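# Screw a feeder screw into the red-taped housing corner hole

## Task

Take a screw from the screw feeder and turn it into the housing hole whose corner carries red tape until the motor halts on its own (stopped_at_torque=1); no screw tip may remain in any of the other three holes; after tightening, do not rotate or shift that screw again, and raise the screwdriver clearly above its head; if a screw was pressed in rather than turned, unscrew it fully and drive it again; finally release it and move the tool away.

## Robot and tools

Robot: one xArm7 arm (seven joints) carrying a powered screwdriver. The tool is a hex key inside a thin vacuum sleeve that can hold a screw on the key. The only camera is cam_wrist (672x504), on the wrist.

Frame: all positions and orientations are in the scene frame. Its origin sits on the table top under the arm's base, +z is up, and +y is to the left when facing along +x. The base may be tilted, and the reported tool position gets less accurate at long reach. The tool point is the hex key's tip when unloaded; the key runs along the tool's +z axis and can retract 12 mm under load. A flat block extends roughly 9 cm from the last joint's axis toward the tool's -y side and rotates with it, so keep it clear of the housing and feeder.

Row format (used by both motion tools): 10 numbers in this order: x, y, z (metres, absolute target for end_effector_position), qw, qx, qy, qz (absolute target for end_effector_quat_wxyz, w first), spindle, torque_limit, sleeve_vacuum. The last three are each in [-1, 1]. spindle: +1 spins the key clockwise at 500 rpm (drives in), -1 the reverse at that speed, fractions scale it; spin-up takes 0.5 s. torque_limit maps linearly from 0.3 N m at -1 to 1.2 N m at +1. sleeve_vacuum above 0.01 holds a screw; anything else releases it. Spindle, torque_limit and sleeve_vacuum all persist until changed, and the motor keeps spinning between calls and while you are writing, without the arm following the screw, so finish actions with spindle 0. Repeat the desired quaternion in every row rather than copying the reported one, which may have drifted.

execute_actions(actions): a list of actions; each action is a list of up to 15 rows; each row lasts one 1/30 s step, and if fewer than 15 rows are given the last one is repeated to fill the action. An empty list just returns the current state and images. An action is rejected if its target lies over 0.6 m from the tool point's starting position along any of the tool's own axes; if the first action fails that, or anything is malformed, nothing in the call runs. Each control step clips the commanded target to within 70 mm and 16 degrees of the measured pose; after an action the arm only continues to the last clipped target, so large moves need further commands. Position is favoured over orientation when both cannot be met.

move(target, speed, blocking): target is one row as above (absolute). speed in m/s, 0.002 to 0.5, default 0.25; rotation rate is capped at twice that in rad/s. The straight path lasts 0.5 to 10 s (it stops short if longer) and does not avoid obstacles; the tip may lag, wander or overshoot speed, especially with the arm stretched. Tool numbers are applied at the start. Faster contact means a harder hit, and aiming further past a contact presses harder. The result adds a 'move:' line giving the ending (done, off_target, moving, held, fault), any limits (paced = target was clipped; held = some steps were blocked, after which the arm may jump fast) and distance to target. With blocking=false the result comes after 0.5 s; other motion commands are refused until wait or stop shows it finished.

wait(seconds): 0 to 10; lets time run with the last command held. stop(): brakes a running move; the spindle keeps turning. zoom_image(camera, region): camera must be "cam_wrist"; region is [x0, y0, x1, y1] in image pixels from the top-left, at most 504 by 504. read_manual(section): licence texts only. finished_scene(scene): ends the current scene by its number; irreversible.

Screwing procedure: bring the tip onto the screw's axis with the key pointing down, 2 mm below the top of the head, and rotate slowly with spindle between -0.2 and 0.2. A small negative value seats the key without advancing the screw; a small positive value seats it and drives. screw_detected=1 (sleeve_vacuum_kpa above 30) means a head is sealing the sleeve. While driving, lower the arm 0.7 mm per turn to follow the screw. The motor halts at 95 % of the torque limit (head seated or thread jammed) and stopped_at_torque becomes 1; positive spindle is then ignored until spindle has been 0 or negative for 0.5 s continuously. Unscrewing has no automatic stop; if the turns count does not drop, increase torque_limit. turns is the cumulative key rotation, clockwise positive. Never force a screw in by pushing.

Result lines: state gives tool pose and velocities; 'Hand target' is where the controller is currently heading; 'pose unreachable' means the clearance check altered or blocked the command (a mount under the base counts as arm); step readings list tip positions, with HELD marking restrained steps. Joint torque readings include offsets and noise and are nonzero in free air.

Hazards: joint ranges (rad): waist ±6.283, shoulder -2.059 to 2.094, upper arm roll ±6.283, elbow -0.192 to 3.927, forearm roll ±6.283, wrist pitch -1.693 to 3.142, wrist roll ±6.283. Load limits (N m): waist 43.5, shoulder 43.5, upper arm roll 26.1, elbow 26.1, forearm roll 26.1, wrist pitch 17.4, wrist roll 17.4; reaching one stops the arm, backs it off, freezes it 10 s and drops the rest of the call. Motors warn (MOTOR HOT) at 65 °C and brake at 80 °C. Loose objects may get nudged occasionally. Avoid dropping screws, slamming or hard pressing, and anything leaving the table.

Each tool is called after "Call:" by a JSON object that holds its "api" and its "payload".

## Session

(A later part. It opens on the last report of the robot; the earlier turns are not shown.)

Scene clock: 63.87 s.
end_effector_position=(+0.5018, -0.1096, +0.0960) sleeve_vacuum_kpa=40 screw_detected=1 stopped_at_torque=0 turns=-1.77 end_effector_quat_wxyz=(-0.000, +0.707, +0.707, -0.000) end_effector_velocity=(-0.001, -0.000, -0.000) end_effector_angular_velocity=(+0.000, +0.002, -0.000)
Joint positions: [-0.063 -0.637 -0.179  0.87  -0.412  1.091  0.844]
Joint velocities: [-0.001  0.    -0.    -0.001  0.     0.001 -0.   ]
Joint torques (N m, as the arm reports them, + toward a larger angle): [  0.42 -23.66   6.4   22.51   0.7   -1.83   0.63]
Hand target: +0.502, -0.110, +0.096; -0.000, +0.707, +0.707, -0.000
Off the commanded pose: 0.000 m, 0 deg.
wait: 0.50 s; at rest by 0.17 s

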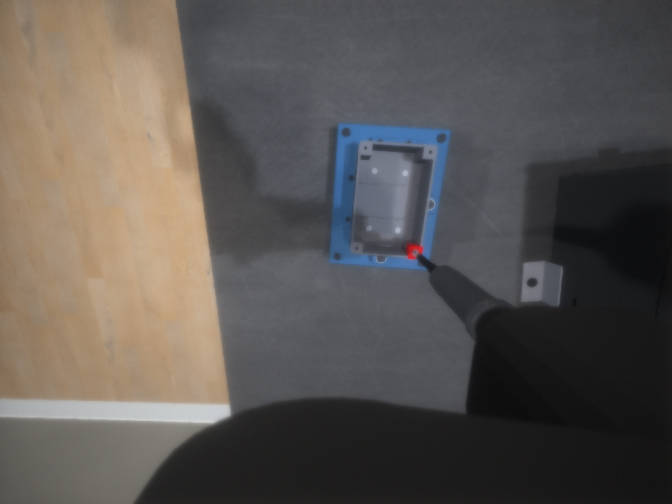

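Call:
{"api": "execute_actions", "payload": {"actions": [[[0.50184,-0.10940,0.0959,0,0.7071,0.7071,0,0,0,1],[0.50188,-0.10930,0.0957,0,0.7071,0.7071,0,0,0,1],[0.50192,-0.10920,0.0954,0,0.7071,0.7071,0,0,0,1],[0.50196,-0.10910,0.0951,0,0.7071,0.7071,0,0,0,1],[0.5020,-0.1090,0.0948,0,0.7071,0.7071,0,0,0,1],[0.5020,-0.1090,0.0945,0,0.7071,0.7071,0,0,0,1],[0.5020,-0.1090,0.0942,0,0.7071,0.7071,0,0,0,1],[0.5020,-0.1090,0.0939,0,0.7071,0.7071,0,0,0,1],[0.5020,-0.1090,0.0936,0,0.7071,0.7071,0,0,0,1],[0.5020,-0.1090,0.0933,0,0.7071,0.7071,0,0,0,1],[0.5020,-0.1090,0.0930,0,0.7071,0.7071,0,0,0,1],[0.5020,-0.1090,0.0927,0,0.7071,0.7071,0,0,0,1],[0.5020,-0.1090,0.0924,0,0.7071,0.7071,0,0,0,1],[0.5020,-0.1090,0.0921,0,0.7071,0.7071,0,0,0,1],[0.5020,-0.1090,0.0918,0,0.7071,0.7071,0,0,0,1]],[[0.5020,-0.1090,0.0915,0,0.7071,0.7071,0,0,0,1],[0.5020,-0.1090,0.0912,0,0.7071,0.7071,0,0,0,1],[0.5020,-0.1090,0.0909,0,0.7071,0.7071,0,0,0,1],[0.5020,-0.1090,0.0906,0,0.7071,0.7071,0,0,0,1],[0.5020,-0.1090,0.0903,0,0.7071,0.7071,0,0,0,1],[0.5020,-0.1090,0.0900,0,0.7071,0.7071,0,0,0,1],[0.5020,-0.1090,0.0897,0,0.7071,0.7071,0,0,0,1],[0.5020,-0.1090,0.0894,0,0.7071,0.7071,0,0,0,1],[0.5020,-0.1090,0.0891,0,0.7071,0.7071,0,0,0,1],[0.5020,-0.1090,0.0888,0,0.7071,0.7071,0,0,0,1],[0.5020,-0.1090,0.0886,0,0.7071,0.7071,0,0,0,1],[0.5020,-0.1090,0.0885,0,0.7071,0.7071,0,0,0,1]]]}}

Call:
{"api": "zoom_image", "payload": {"camera": "cam_wrist", "region": [402, 240, 432, 270]}}

Scene clock: 68.17 s.
end_effector_position=(+0.5019, -0.1090, +0.0886) sleeve_vacuum_kpa=40 screw_detected=1 stopped_at_torque=0 turns=-1.77 end_effector_quat_wxyz=(-0.000, +0.707, +0.707, -0.000) end_effector_velocity=(-0.000, +0.000, -0.003) end_effector_angular_velocity=(-0.000, +0.001, -0.000)
Joint positions: [-0.065 -0.629 -0.185  0.857 -0.417  1.069  0.847]
Joint velocities: [-0.001  0.002 -0.002 -0.005 -0.001 -0.007  0.001]
Joint torques (N m, as the arm reports them, + toward a larger angle): [  0.63 -24.07   6.3   22.76   0.74  -1.89   0.7 ]
Hand target: +0.502, -0.109, +0.088; +0.000, +0.707, +0.707, -0.000
Off the commanded pose: 0.000 m, 0 deg.
Step readings (end_effector_position; steps 1 to 15: 1st action; 16 to 30: 2nd action):
0: (+0.5018, -0.1095, +0.0960)
1: (+0.5018, -0.1095, +0.0960)
2: (+0.5018, -0.1095, +0.0960)
4: (+0.5019, -0.1094, +0.0958)
8: (+0.5020, -0.1090, +0.0948)
15: (+0.5020, -0.1090, +0.0927)
16: (+0.5020, -0.1090, +0.0924)
17: (+0.5020, -0.1090, +0.0921)
19: (+0.5020, -0.1090, +0.0915)
23: (+0.5020, -0.1090, +0.0903)
30: end_effector_position above

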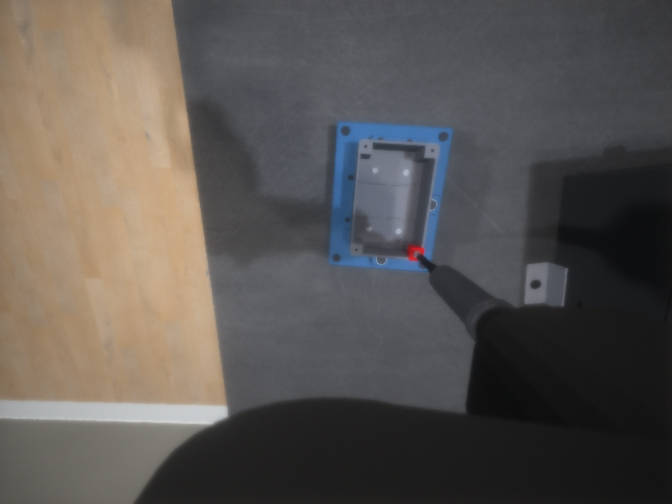

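Region (402, 240, 432, 270) of cam_wrist's 672x504 image, scaled by 16.800, with more detail than that image has.

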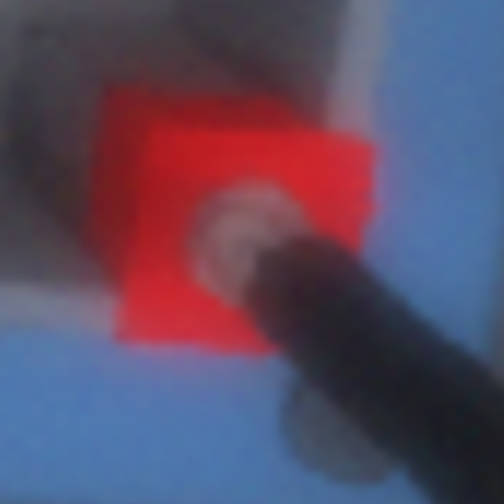

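Call:
{"api": "zoom_image", "payload": {"camera": "cam_wrist", "region": [410, 248, 424, 262]}}

Region (410, 248, 424, 262) of cam_wrist's 672x504 image, scaled by 36.000, with more detail than that image has.

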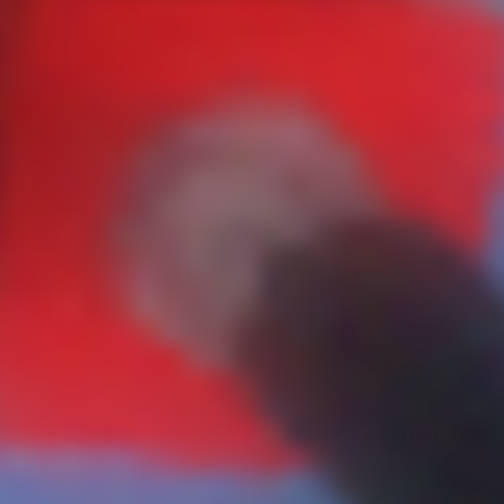

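Call:
{"api": "execute_actions", "payload": {"actions": [[[0.50205,-0.10890,0.08845,0,0.7071,0.7071,0,0,0,1],[0.50210,-0.10880,0.08835,0,0.7071,0.7071,0,0,0,1],[0.50215,-0.10870,0.08820,0,0.7071,0.7071,0,0,0,1],[0.50215,-0.10870,0.08800,0,0.7071,0.7071,0,0,0,1],[0.50215,-0.10870,0.08780,0,0.7071,0.7071,0,0,0,1],[0.50215,-0.10870,0.08758,0,0.7071,0.7071,0,0,0,1],[0.50215,-0.10870,0.08736,0,0.7071,0.7071,0,0,0,1],[0.50215,-0.10870,0.08714,0,0.7071,0.7071,0,0,0,1],[0.50215,-0.10870,0.08692,0,0.7071,0.7071,0,0,0,1],[0.50215,-0.10870,0.08670,0,0.7071,0.7071,0,0,0,1],[0.50215,-0.10870,0.08648,0,0.7071,0.7071,0,0,0,1],[0.50215,-0.10870,0.08626,0,0.7071,0.7071,0,0,0,1],[0.50215,-0.10870,0.08608,0,0.7071,0.7071,0,0,0,1],[0.50215,-0.10870,0.08600,0,0.7071,0.7071,0,0,0,1]]]}}

Call:
{"api": "wait", "payload": {"seconds": 0.2}}

Call:
{"api": "zoom_image", "payload": {"camera": "cam_wrist", "region": [406, 244, 430, 268]}}

Scene clock: 73.13 s.
end_effector_position=(+0.5024, -0.1086, +0.0865) sleeve_vacuum_kpa=37 screw_detected=1 stopped_at_torque=0 turns=-1.77 end_effector_quat_wxyz=(+0.000, +0.707, +0.707, +0.000) end_effector_velocity=(-0.003, -0.001, -0.008) end_effector_angular_velocity=(+0.000, +0.008, -0.002)
Joint positions: [-0.065 -0.626 -0.187  0.854 -0.418  1.062  0.848]
Joint velocities: [-0.003  0.007 -0.007 -0.012 -0.003 -0.013 -0.   ]
Joint torques (N m, as the arm reports them, + toward a larger angle): [  0.55 -23.84   6.36  22.27   0.55  -1.64   0.69]
Hand target: +0.502, -0.109, +0.086; -0.000, +0.707, +0.707, -0.000
Off the commanded pose: 0.001 m, 0 deg.
Step readings (end_effector_position):
0: (+0.5020, -0.1090, +0.0885)
1: (+0.5020, -0.1090, +0.0885)
2: (+0.5020, -0.1090, +0.0885)
4: (+0.5021, -0.1089, +0.0884)
8: (+0.5022, -0.1087, +0.0878)
15: end_effector_position above

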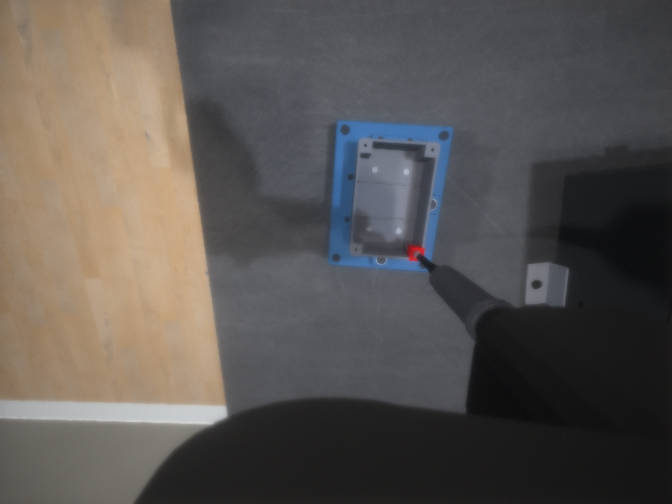

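Scene clock: 73.33 s.
end_effector_position=(+0.5025, -0.1086, +0.0863) sleeve_vacuum_kpa=39 screw_detected=1 stopped_at_torque=0 turns=-1.77 end_effector_quat_wxyz=(+0.000, +0.707, +0.707, +0.000) end_effector_velocity=(-0.000, -0.000, -0.001) end_effector_angular_velocity=(-0.001, +0.001, -0.000)
Joint positions: [-0.065 -0.626 -0.187  0.853 -0.418  1.061  0.848]
Joint velocities: [-0.001  0.    -0.    -0.001 -0.001 -0.001  0.   ]
Joint torques (N m, as the arm reports them, + toward a larger angle): [ -0.01 -22.63   6.03  21.67   0.2   -1.6    0.75]
Hand target: +0.502, -0.109, +0.086; -0.000, +0.707, +0.707, -0.000
Off the commanded pose: 0.000 m, 0 deg.
wait: 0.20 s; at rest by 0.17 s

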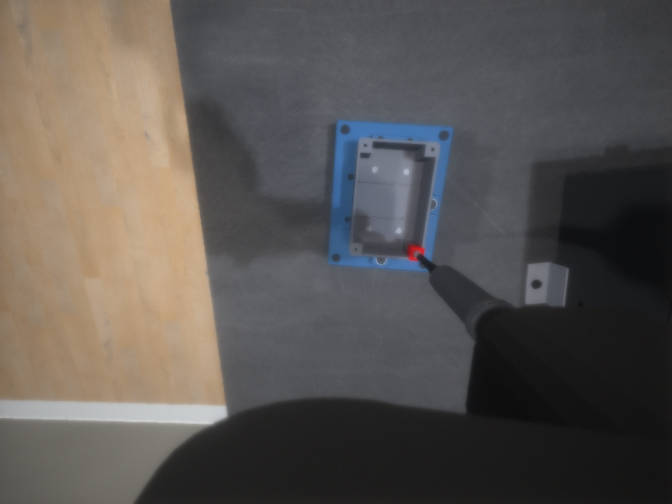

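Region (406, 244, 430, 268) of cam_wrist's 672x504 image, scaled by 21.000, with more detail than that image has.

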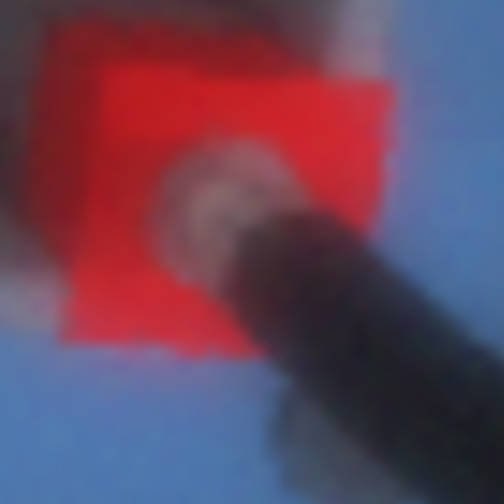

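Call:
{"api": "execute_actions", "payload": {"actions": [[[0.5023,-0.1086,0.08590,0,0.7071,0.7071,0,0.2,0,1],[0.5023,-0.1086,0.08578,0,0.7071,0.7071,0,0.2,0,1],[0.5024,-0.1085,0.08565,0,0.7071,0.7071,0,0.2,0,1],[0.5024,-0.1085,0.08552,0,0.7071,0.7071,0,0.2,0,1],[0.5024,-0.1085,0.08539,0,0.7071,0.7071,0,0.2,0,1],[0.5024,-0.1085,0.08526,0,0.7071,0.7071,0,0.2,0,1],[0.5024,-0.1085,0.08513,0,0.7071,0.7071,0,0.2,0,1],[0.5024,-0.1085,0.08500,0,0.7071,0.7071,0,0.2,0,1],[0.5024,-0.1085,0.08487,0,0.7071,0.7071,0,0.2,0,1],[0.5024,-0.1085,0.08474,0,0.7071,0.7071,0,0.2,0,1],[0.5024,-0.1085,0.08461,0,0.7071,0.7071,0,0.2,0,1],[0.5024,-0.1085,0.08449,0,0.7071,0.7071,0,0.2,0,1],[0.5024,-0.1085,0.08438,0,0.7071,0.7071,0,0.2,0,1],[0.5024,-0.1085,0.08428,0,0.7071,0.7071,0,0.2,0,1],[0.5024,-0.1085,0.08420,0,0.7071,0.7071,0,0.2,0,1]],[[0.5024,-0.1085,0.08416,0,0.7071,0.7071,0,0.2,0,1],[0.5024,-0.1085,0.08412,0,0.7071,0.7071,0,0.2,0,1],[0.5024,-0.1085,0.08408,0,0.7071,0.7071,0,0.2,0,1],[0.5024,-0.1085,0.08404,0,0.7071,0.7071,0,0.2,0,1],[0.5024,-0.1085,0.08400,0,0.7071,0.7071,0,0.2,0,1],[0.5024,-0.1085,0.08396,0,0.7071,0.7071,0,0.2,0,1],[0.5024,-0.1085,0.08392,0,0.7071,0.7071,0,0.2,0,1],[0.5024,-0.1085,0.08388,0,0.7071,0.7071,0,0.2,0,1],[0.5024,-0.1085,0.08384,0,0.7071,0.7071,0,0.2,0,1],[0.5024,-0.1085,0.08380,0,0.7071,0.7071,0,0.2,0,1],[0.5024,-0.1085,0.08376,0,0.7071,0.7071,0,0.2,0,1],[0.5024,-0.1085,0.08372,0,0.7071,0.7071,0,0.2,0,1],[0.5024,-0.1085,0.08368,0,0.7071,0.7071,0,0.2,0,1],[0.5024,-0.1085,0.08364,0,0.7071,0.7071,0,0.2,0,1],[0.5024,-0.1085,0.08359,0,0.7071,0.7071,0,0.2,0,1]],[[0.5024,-0.1085,0.08352,0,0.7071,0.7071,0,0.8,0,1],[0.5024,-0.1085,0.08343,0,0.7071,0.7071,0,0.8,0,1],[0.5024,-0.1085,0.08333,0,0.7071,0.7071,0,0.8,0,1],[0.5024,-0.1085,0.08321,0,0.7071,0.7071,0,0.8,0,1],[0.5024,-0.1085,0.08308,0,0.7071,0.7071,0,0.8,0,1],[0.5024,-0.1085,0.08294,0,0.7071,0.7071,0,0.8,0,1],[0.5024,-0.1085,0.08278,0,0.7071,0.7071,0,0.8,0,1],[0.5024,-0.1085,0.08263,0,0.7071,0.7071,0,0.8,0,1],[0.5024,-0.1085,0.08247,0,0.7071,0.7071,0,0.8,0,1],[0.5024,-0.1085,0.08231,0,0.7071,0.7071,0,0.8,0,1],[0.5024,-0.1085,0.08216,0,0.7071,0.7071,0,0.8,0,1],[0.5024,-0.1085,0.08200,0,0.7071,0.7071,0,0.8,0,1],[0.5024,-0.1085,0.08185,0,0.7071,0.7071,0,0.8,0,1],[0.5024,-0.1085,0.08169,0,0.7071,0.7071,0,0.8,0,1],[0.5024,-0.1085,0.08153,0,0.7071,0.7071,0,0.8,0,1]],[[0.5024,-0.1085,0.08138,0,0.7071,0.7071,0,0.8,0,1],[0.5024,-0.1085,0.08122,0,0.7071,0.7071,0,0.8,0,1],[0.5024,-0.1085,0.08107,0,0.7071,0.7071,0,0.8,0,1],[0.5024,-0.1085,0.08091,0,0.7071,0.7071,0,0.8,0,1],[0.5024,-0.1085,0.08075,0,0.7071,0.7071,0,0.8,0,1],[0.5024,-0.1085,0.08060,0,0.7071,0.7071,0,0.8,0,1],[0.5024,-0.1085,0.08044,0,0.7071,0.7071,0,0.8,0,1],[0.5024,-0.1085,0.08029,0,0.7071,0.7071,0,0.8,0,1],[0.5024,-0.1085,0.08013,0,0.7071,0.7071,0,0.8,0,1],[0.5024,-0.1085,0.08000,0,0.7071,0.7071,0,0.8,0,1],[0.5024,-0.1085,0.07992,0,0.7071,0.7071,0,0.8,0,1],[0.5024,-0.1085,0.07990,0,0.7071,0.7071,0,0.8,0,1],[0.5024,-0.1085,0.07990,0,0.7071,0.7071,0,0,0,1]]]}}

Call:
{"api": "zoom_image", "payload": {"camera": "cam_wrist", "region": [406, 244, 430, 268]}}

Scene clock: 80.17 s.
end_effector_position=(+0.5024, -0.1085, +0.0799) sleeve_vacuum_kpa=40 screw_detected=1 stopped_at_torque=0 turns=5.17 end_effector_quat_wxyz=(-0.000, +0.707, +0.707, -0.000) end_effector_velocity=(-0.001, +0.000, -0.001) end_effector_angular_velocity=(+0.000, +0.002, +0.000)
Joint positions: [-0.066 -0.618 -0.192  0.843 -0.421  1.043  0.849]
Joint velocities: [-0.     0.001 -0.001 -0.002 -0.001 -0.001 -0.   ]
Joint torques (N m, as the arm reports them, + toward a larger angle): [ -0.37 -21.93   5.48  20.92  -0.11  -1.48   0.72]
Hand target: +0.502, -0.109, +0.080; +0.000, +0.707, +0.707, -0.000
Off the commanded pose: 0.000 m, 0 deg.
Step readings (end_effector_position; steps 1 to 15: 1st action; 16 to 30: 2nd action; 31 to 45: 3rd action; 46 to 60: 4th action):
0: (+0.5022, -0.1087, +0.0860)
1: (+0.5021, -0.1087, +0.0860)
2: (+0.5021, -0.1087, +0.0860)
4: (+0.5022, -0.1087, +0.0858)
8: (+0.5023, -0.1085, +0.0853)
15: (+0.5024, -0.1085, +0.0845)
16: (+0.5024, -0.1085, +0.0844)
17: (+0.5024, -0.1085, +0.0843)
19: (+0.5024, -0.1085, +0.0842)
23: (+0.5024, -0.1085, +0.0840)
30: (+0.5024, -0.1085, +0.0837)
31: (+0.5024, -0.1085, +0.0837)
32: (+0.5024, -0.1085, +0.0836)
34: (+0.5024, -0.1085, +0.0835)
38: (+0.5024, -0.1085, +0.0831)
45: (+0.5024, -0.1085, +0.0820)
46: (+0.5024, -0.1085, +0.0818)
47: (+0.5024, -0.1085, +0.0817)
49: (+0.5024, -0.1085, +0.0814)
53: (+0.5024, -0.1085, +0.0808)
60: end_effector_position above

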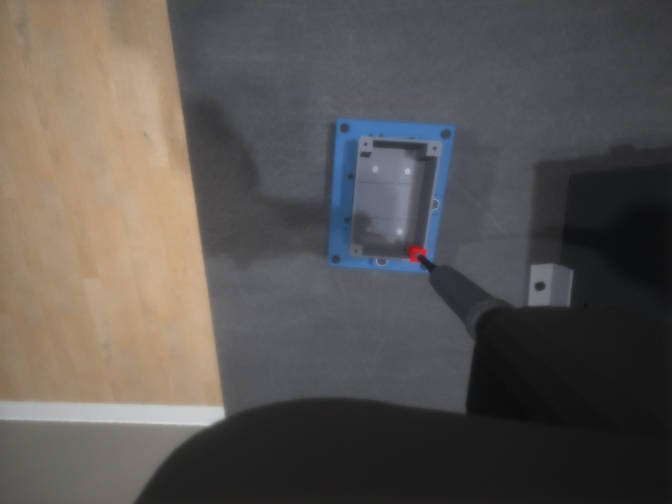

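Region (406, 244, 430, 268) of cam_wrist's 672x504 image, scaled by 21.000, with more detail than that image has.

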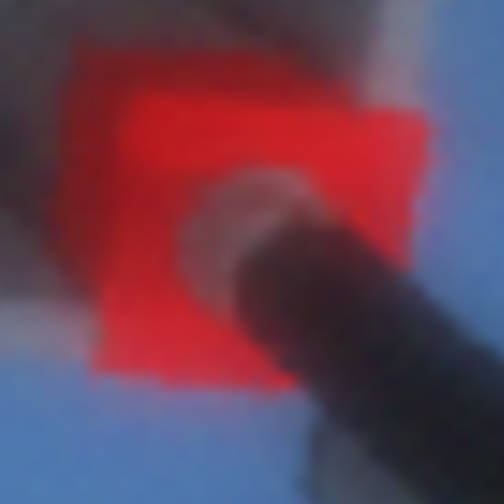

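Call:
{"api": "execute_actions", "payload": {"actions": [[[0.5024,-0.10846,0.07986,0,0.7071,0.7071,0,1,0,1],[0.5024,-0.10842,0.07981,0,0.7071,0.7071,0,1,0,1],[0.5024,-0.10838,0.07974,0,0.7071,0.7071,0,1,0,1],[0.5024,-0.10834,0.07967,0,0.7071,0.7071,0,1,0,1],[0.5024,-0.1083,0.07958,0,0.7071,0.7071,0,1,0,1],[0.5024,-0.1083,0.07947,0,0.7071,0.7071,0,1,0,1],[0.5024,-0.1083,0.07935,0,0.7071,0.7071,0,1,0,1],[0.5024,-0.1083,0.07922,0,0.7071,0.7071,0,1,0,1],[0.5024,-0.1083,0.07908,0,0.7071,0.7071,0,1,0,1],[0.5024,-0.1083,0.07893,0,0.7071,0.7071,0,1,0,1],[0.5024,-0.1083,0.07876,0,0.7071,0.7071,0,1,0,1],[0.5024,-0.1083,0.07858,0,0.7071,0.7071,0,1,0,1],[0.5024,-0.1083,0.07838,0,0.7071,0.7071,0,1,0,1],[0.5024,-0.1083,0.07819,0,0.7071,0.7071,0,1,0,1],[0.5024,-0.1083,0.07799,0,0.7071,0.7071,0,1,0,1]],[[0.5024,-0.1083,0.07780,0,0.7071,0.7071,0,1,0,1],[0.5024,-0.1083,0.07761,0,0.7071,0.7071,0,1,0,1],[0.5024,-0.1083,0.07741,0,0.7071,0.7071,0,1,0,1],[0.5024,-0.1083,0.07722,0,0.7071,0.7071,0,1,0,1],[0.5024,-0.1083,0.07702,0,0.7071,0.7071,0,1,0,1],[0.5024,-0.1083,0.07683,0,0.7071,0.7071,0,1,0,1],[0.5024,-0.1083,0.07663,0,0.7071,0.7071,0,1,0,1],[0.5024,-0.1083,0.07644,0,0.7071,0.7071,0,1,0,1],[0.5024,-0.1083,0.07624,0,0.7071,0.7071,0,1,0,1],[0.5024,-0.1083,0.07605,0,0.7071,0.7071,0,1,0,1],[0.5024,-0.1083,0.07586,0,0.7071,0.7071,0,1,0,1],[0.5024,-0.1083,0.07566,0,0.7071,0.7071,0,1,0,1],[0.5024,-0.1083,0.07547,0,0.7071,0.7071,0,1,0,1],[0.5024,-0.1083,0.07527,0,0.7071,0.7071,0,1,0,1],[0.5024,-0.1083,0.07508,0,0.7071,0.7071,0,1,0,1]],[[0.5024,-0.1083,0.07488,0,0.7071,0.7071,0,1,0,1],[0.5024,-0.1083,0.07469,0,0.7071,0.7071,0,1,0,1],[0.5024,-0.1083,0.07449,0,0.7071,0.7071,0,1,0,1],[0.5024,-0.1083,0.07430,0,0.7071,0.7071,0,1,0,1],[0.5024,-0.1083,0.07411,0,0.7071,0.7071,0,1,0,1],[0.5024,-0.1083,0.07391,0,0.7071,0.7071,0,1,0,1],[0.5024,-0.1083,0.07372,0,0.7071,0.7071,0,1,0,1],[0.5024,-0.1083,0.07353,0,0.7071,0.7071,0,1,0,1],[0.5024,-0.1083,0.07336,0,0.7071,0.7071,0,1,0,1],[0.5024,-0.1083,0.07322,0,0.7071,0.7071,0,1,0,1],[0.5024,-0.1083,0.07311,0,0.7071,0.7071,0,1,0,1],[0.5024,-0.1083,0.07304,0,0.7071,0.7071,0,1,0,1],[0.5024,-0.1083,0.07300,0,0.7071,0.7071,0,1,0,1],[0.5024,-0.1083,0.07300,0,0.7071,0.7071,0,1,0,1],[0.5024,-0.1083,0.07300,0,0.7071,0.7071,0,0,0,1]]]}}

Call:
{"api": "zoom_image", "payload": {"camera": "cam_wrist", "region": [406, 244, 430, 268]}}

Scene clock: 84.77 s.
end_effector_position=(+0.5024, -0.1083, +0.0732) sleeve_vacuum_kpa=40 screw_detected=1 stopped_at_torque=1 turns=11.29 end_effector_quat_wxyz=(+0.000, +0.707, +0.707, +0.000) end_effector_velocity=(-0.000, +0.000, -0.002) end_effector_angular_velocity=(-0.001, +0.000, +0.002)
Joint positions: [-0.068 -0.61  -0.199  0.832 -0.425  1.023  0.851]
Joint velocities: [ 0.     0.002 -0.001 -0.003 -0.002 -0.004 -0.001]
Joint torques (N m, as the arm reports them, + toward a larger angle): [  0.   -21.57   5.64  20.3    0.03  -1.6    0.71]
Hand target: +0.502, -0.108, +0.073; +0.000, +0.707, +0.707, -0.000
Off the commanded pose: 0.000 m, 0 deg.
Step readings (end_effector_position; steps 1 to 15: 1st action; 16 to 30: 2nd action; 31 to 45: 3rd action):
0: (+0.5024, -0.1085, +0.0799)
1: (+0.5024, -0.1085, +0.0799)
2: (+0.5024, -0.1085, +0.0799)
4: (+0.5024, -0.1085, +0.0798)
8: (+0.5024, -0.1084, +0.0796)
15: (+0.5024, -0.1084, +0.0786)
16: (+0.5024, -0.1084, +0.0784)
17: (+0.5024, -0.1084, +0.0782)
19: (+0.5024, -0.1084, +0.0778)
23: (+0.5024, -0.1084, +0.0770)
30: (+0.5024, -0.1083, +0.0757)
31: (+0.5024, -0.1083, +0.0755)
32: (+0.5024, -0.1083, +0.0753)
34: (+0.5024, -0.1083, +0.0749)
38: (+0.5024, -0.1083, +0.0742)
45: end_effector_position above

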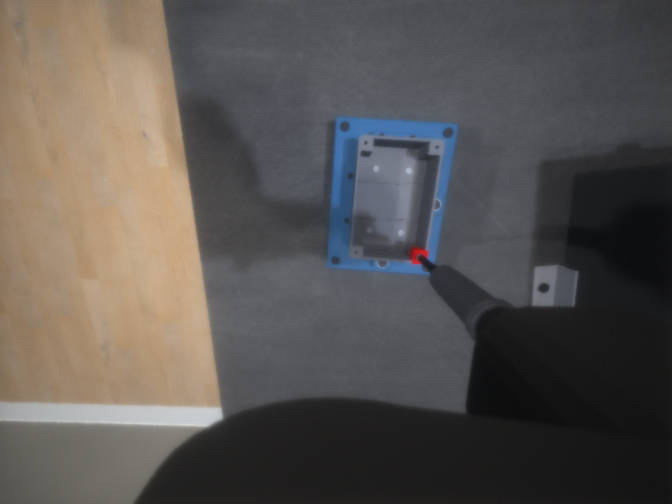

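Region (406, 244, 430, 268) of cam_wrist's 672x504 image, scaled by 21.000, with more detail than that image has.

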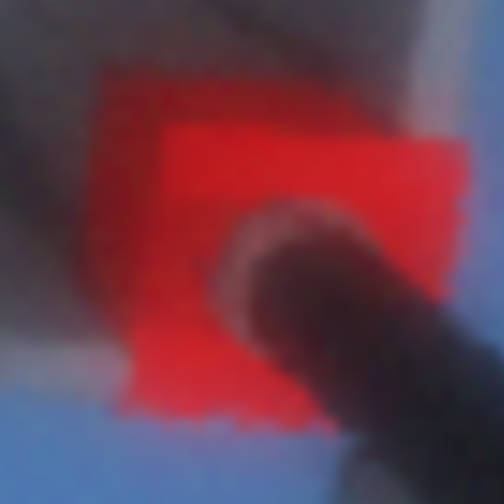

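Call:
{"api": "execute_actions", "payload": {"actions": [[[0.5024,-0.1083,0.0731,0,0.7071,0.7071,0,0,0,-1],[0.5024,-0.1083,0.0733,0,0.7071,0.7071,0,0,0,-1],[0.5024,-0.1083,0.0736,0,0.7071,0.7071,0,0,0,-1],[0.5024,-0.1083,0.0740,0,0.7071,0.7071,0,0,0,-1],[0.5024,-0.1083,0.0745,0,0.7071,0.7071,0,0,0,-1],[0.5024,-0.1083,0.0751,0,0.7071,0.7071,0,0,0,-1],[0.5024,-0.1083,0.0758,0,0.7071,0.7071,0,0,0,-1],[0.5024,-0.1083,0.0765,0,0.7071,0.7071,0,0,0,-1],[0.5024,-0.1083,0.0772,0,0.7071,0.7071,0,0,0,-1],[0.5024,-0.1083,0.0780,0,0.7071,0.7071,0,0,0,-1],[0.5024,-0.1083,0.0788,0,0.7071,0.7071,0,0,0,-1],[0.5024,-0.1083,0.0797,0,0.7071,0.7071,0,0,0,-1],[0.5024,-0.1083,0.0807,0,0.7071,0.7071,0,0,0,-1],[0.5024,-0.1083,0.0819,0,0.7071,0.7071,0,0,0,-1],[0.5024,-0.1083,0.0833,0,0.7071,0.7071,0,0,0,-1]],[[0.5024,-0.1083,0.0851,0,0.7071,0.7071,0,0,0,-1],[0.5024,-0.1083,0.0874,0,0.7071,0.7071,0,0,0,-1],[0.5024,-0.1083,0.0902,0,0.7071,0.7071,0,0,0,-1],[0.5024,-0.1083,0.0935,0,0.7071,0.7071,0,0,0,-1],[0.5024,-0.1083,0.0973,0,0.7071,0.7071,0,0,0,-1],[0.5024,-0.1083,0.1016,0,0.7071,0.7071,0,0,0,-1],[0.5024,-0.1083,0.1064,0,0.7071,0.7071,0,0,0,-1],[0.5024,-0.1083,0.1116,0,0.7071,0.7071,0,0,0,-1],[0.5024,-0.1083,0.1172,0,0.7071,0.7071,0,0,0,-1],[0.5024,-0.1083,0.1231,0,0.7071,0.7071,0,0,0,-1],[0.5024,-0.1083,0.1292,0,0.7071,0.7071,0,0,0,-1],[0.5024,-0.1083,0.1354,0,0.7071,0.7071,0,0,0,-1],[0.5024,-0.1083,0.1416,0,0.7071,0.7071,0,0,0,-1],[0.5024,-0.1083,0.1478,0,0.7071,0.7071,0,0,0,-1],[0.5024,-0.1083,0.1539,0,0.7071,0.7071,0,0,0,-1]],[[0.5024,-0.1083,0.1598,0,0.7071,0.7071,0,0,0,-1],[0.5024,-0.1083,0.1654,0,0.7071,0.7071,0,0,0,-1],[0.5024,-0.1083,0.1706,0,0.7071,0.7071,0,0,0,-1],[0.5024,-0.1083,0.1754,0,0.7071,0.7071,0,0,0,-1],[0.5024,-0.1083,0.1797,0,0.7071,0.7071,0,0,0,-1],[0.5024,-0.1083,0.1835,0,0.7071,0.7071,0,0,0,-1],[0.5024,-0.1083,0.1868,0,0.7071,0.7071,0,0,0,-1],[0.5024,-0.1083,0.1896,0,0.7071,0.7071,0,0,0,-1],[0.5024,-0.1083,0.1918,0,0.7071,0.7071,0,0,0,-1],[0.5024,-0.1083,0.1934,0,0.7071,0.7071,0,0,0,-1],[0.5024,-0.1083,0.1944,0,0.7071,0.7071,0,0,0,-1],[0.5024,-0.1083,0.1949,0,0.7071,0.7071,0,0,0,-1],[0.5024,-0.1083,0.1950,0,0.7071,0.7071,0,0,0,-1]]]}}

Call:
{"api": "wait", "payload": {"seconds": 0.2}}

Call:
{"api": "zoom_image", "payload": {"camera": "cam_wrist", "region": [384, 222, 412, 250]}}

Scene clock: 88.83 s.
end_effector_position=(+0.5026, -0.1082, +0.1941) sleeve_vacuum_kpa=0 screw_detected=0 stopped_at_torque=1 turns=11.29 end_effector_quat_wxyz=(+0.000, +0.707, +0.707, +0.000) end_effector_velocity=(-0.005, -0.001, +0.013) end_effector_angular_velocity=(-0.002, +0.021, -0.000)
Joint positions: [-0.048 -0.682 -0.088  1.091 -0.363  1.37   0.832]
Joint velocities: [-0.001  0.012  0.013  0.049  0.007  0.06  -0.003]
Joint torques (N m, as the arm reports them, + toward a larger angle): [  0.08 -21.85   6.45  22.33   0.81  -1.66   0.6 ]
Hand target: +0.502, -0.108, +0.195; -0.000, +0.707, +0.707, +0.000
Off the commanded pose: 0.001 m, 0 deg.
Step readings (end_effector_position; steps 1 to 15: 1st action; 16 to 30: 2nd action; 31 to 45: 3rd action):
0: (+0.5024, -0.1083, +0.0730)
1: (+0.5024, -0.1083, +0.0730)
2: (+0.5024, -0.1083, +0.0730)
4: (+0.5024, -0.1083, +0.0732)
8: (+0.5024, -0.1083, +0.0745)
15: (+0.5021, -0.1083, +0.0792)
16: (+0.5017, -0.1083, +0.0800)
17: (+0.5012, -0.1084, +0.0810)
19: (+0.5009, -0.1083, +0.0841)
23: (+0.5017, -0.1082, +0.0961)
30: (+0.5028, -0.1080, +0.1322)
31: (+0.5029, -0.1080, +0.1383)
32: (+0.5029, -0.1079, +0.1444)
34: (+0.5030, -0.1079, +0.1564)
38: (+0.5030, -0.1080, +0.1773)
45: end_effector_position above

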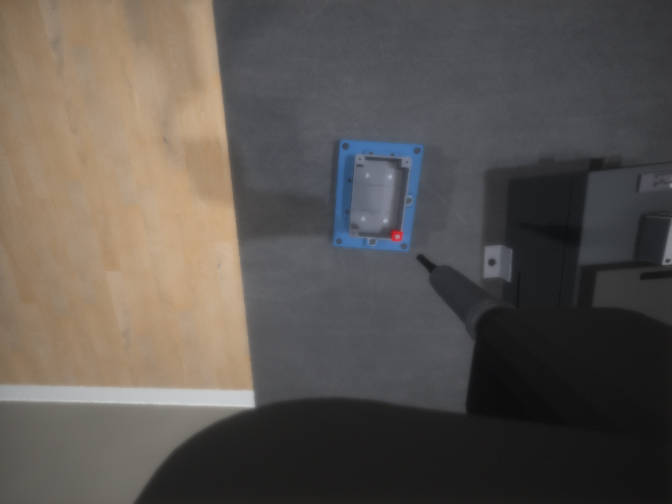

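Scene clock: 89.03 s.
end_effector_position=(+0.5020, -0.1083, +0.1945) sleeve_vacuum_kpa=0 screw_detected=0 stopped_at_torque=1 turns=11.29 end_effector_quat_wxyz=(-0.000, +0.707, +0.707, -0.000) end_effector_velocity=(+0.002, -0.000, +0.002) end_effector_angular_velocity=(-0.001, -0.005, +0.002)
Joint positions: [-0.048 -0.681 -0.087  1.093 -0.362  1.374  0.831]
Joint velocities: [ 0.     0.     0.002  0.005 -0.     0.001 -0.001]
Joint torques (N m, as the arm reports them, + toward a larger angle): [  0.52 -22.83   6.82  23.53   0.9   -1.81   0.77]
Hand target: +0.502, -0.108, +0.195; -0.000, +0.707, +0.707, +0.000
Off the commanded pose: 0.001 m, 0 deg.
wait: 0.20 s; at rest by 0.17 s

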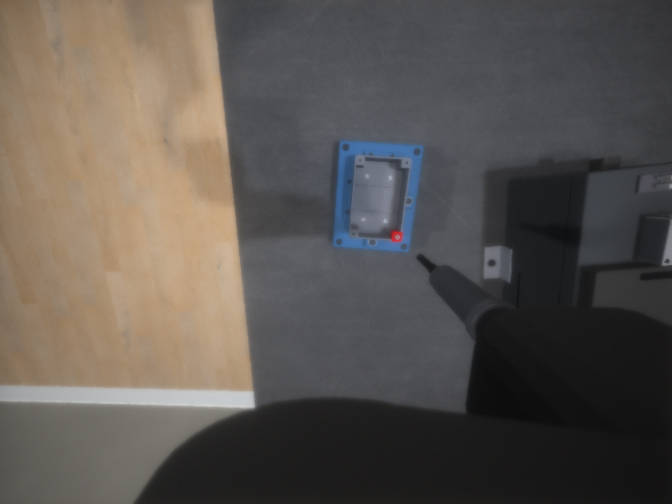

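Region (384, 222, 412, 250) of cam_wrist's 672x504 image, scaled by 18.000, with more detail than that image has.

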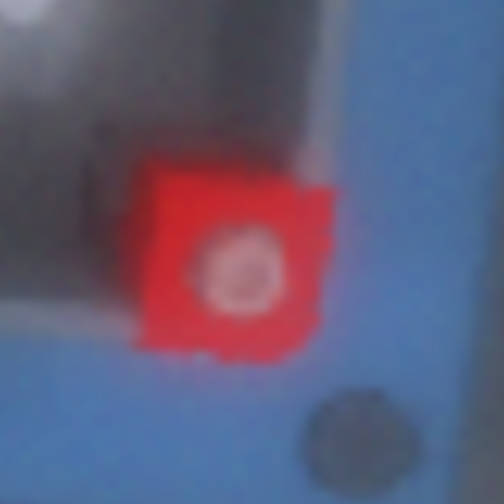

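Call:
{"api": "execute_actions", "payload": {"actions": []}}

Scene clock: 89.47 s.
end_effector_position=(+0.5024, -0.1083, +0.1950) sleeve_vacuum_kpa=0 screw_detected=0 stopped_at_torque=1 turns=11.29 end_effector_quat_wxyz=(-0.000, +0.707, +0.707, +0.000) end_effector_velocity=(+0.000, +0.000, -0.000) end_effector_angular_velocity=(-0.000, +0.000, +0.001)
Joint positions: [-0.048 -0.682 -0.087  1.094 -0.362  1.374  0.831]
Joint velocities: [-0.     0.001  0.    -0.    -0.    -0.001 -0.001]
Joint torques (N m, as the arm reports them, + toward a larger angle): [  0.1  -22.74   6.52  23.54   0.94  -1.72   0.63]
Hand target: +0.502, -0.108, +0.195; -0.000, +0.707, +0.707, +0.000
Off the commanded pose: 0.000 m, 0 deg.

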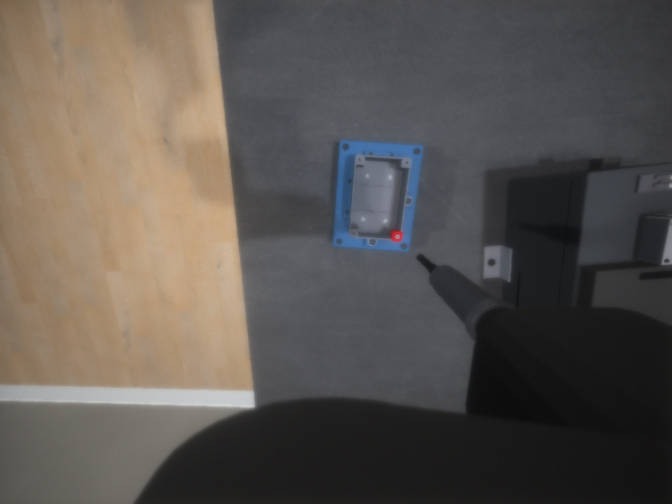

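Call:
{"api": "finished_scene", "payload": {"scene": 2}}

The scene is finished: the task was done.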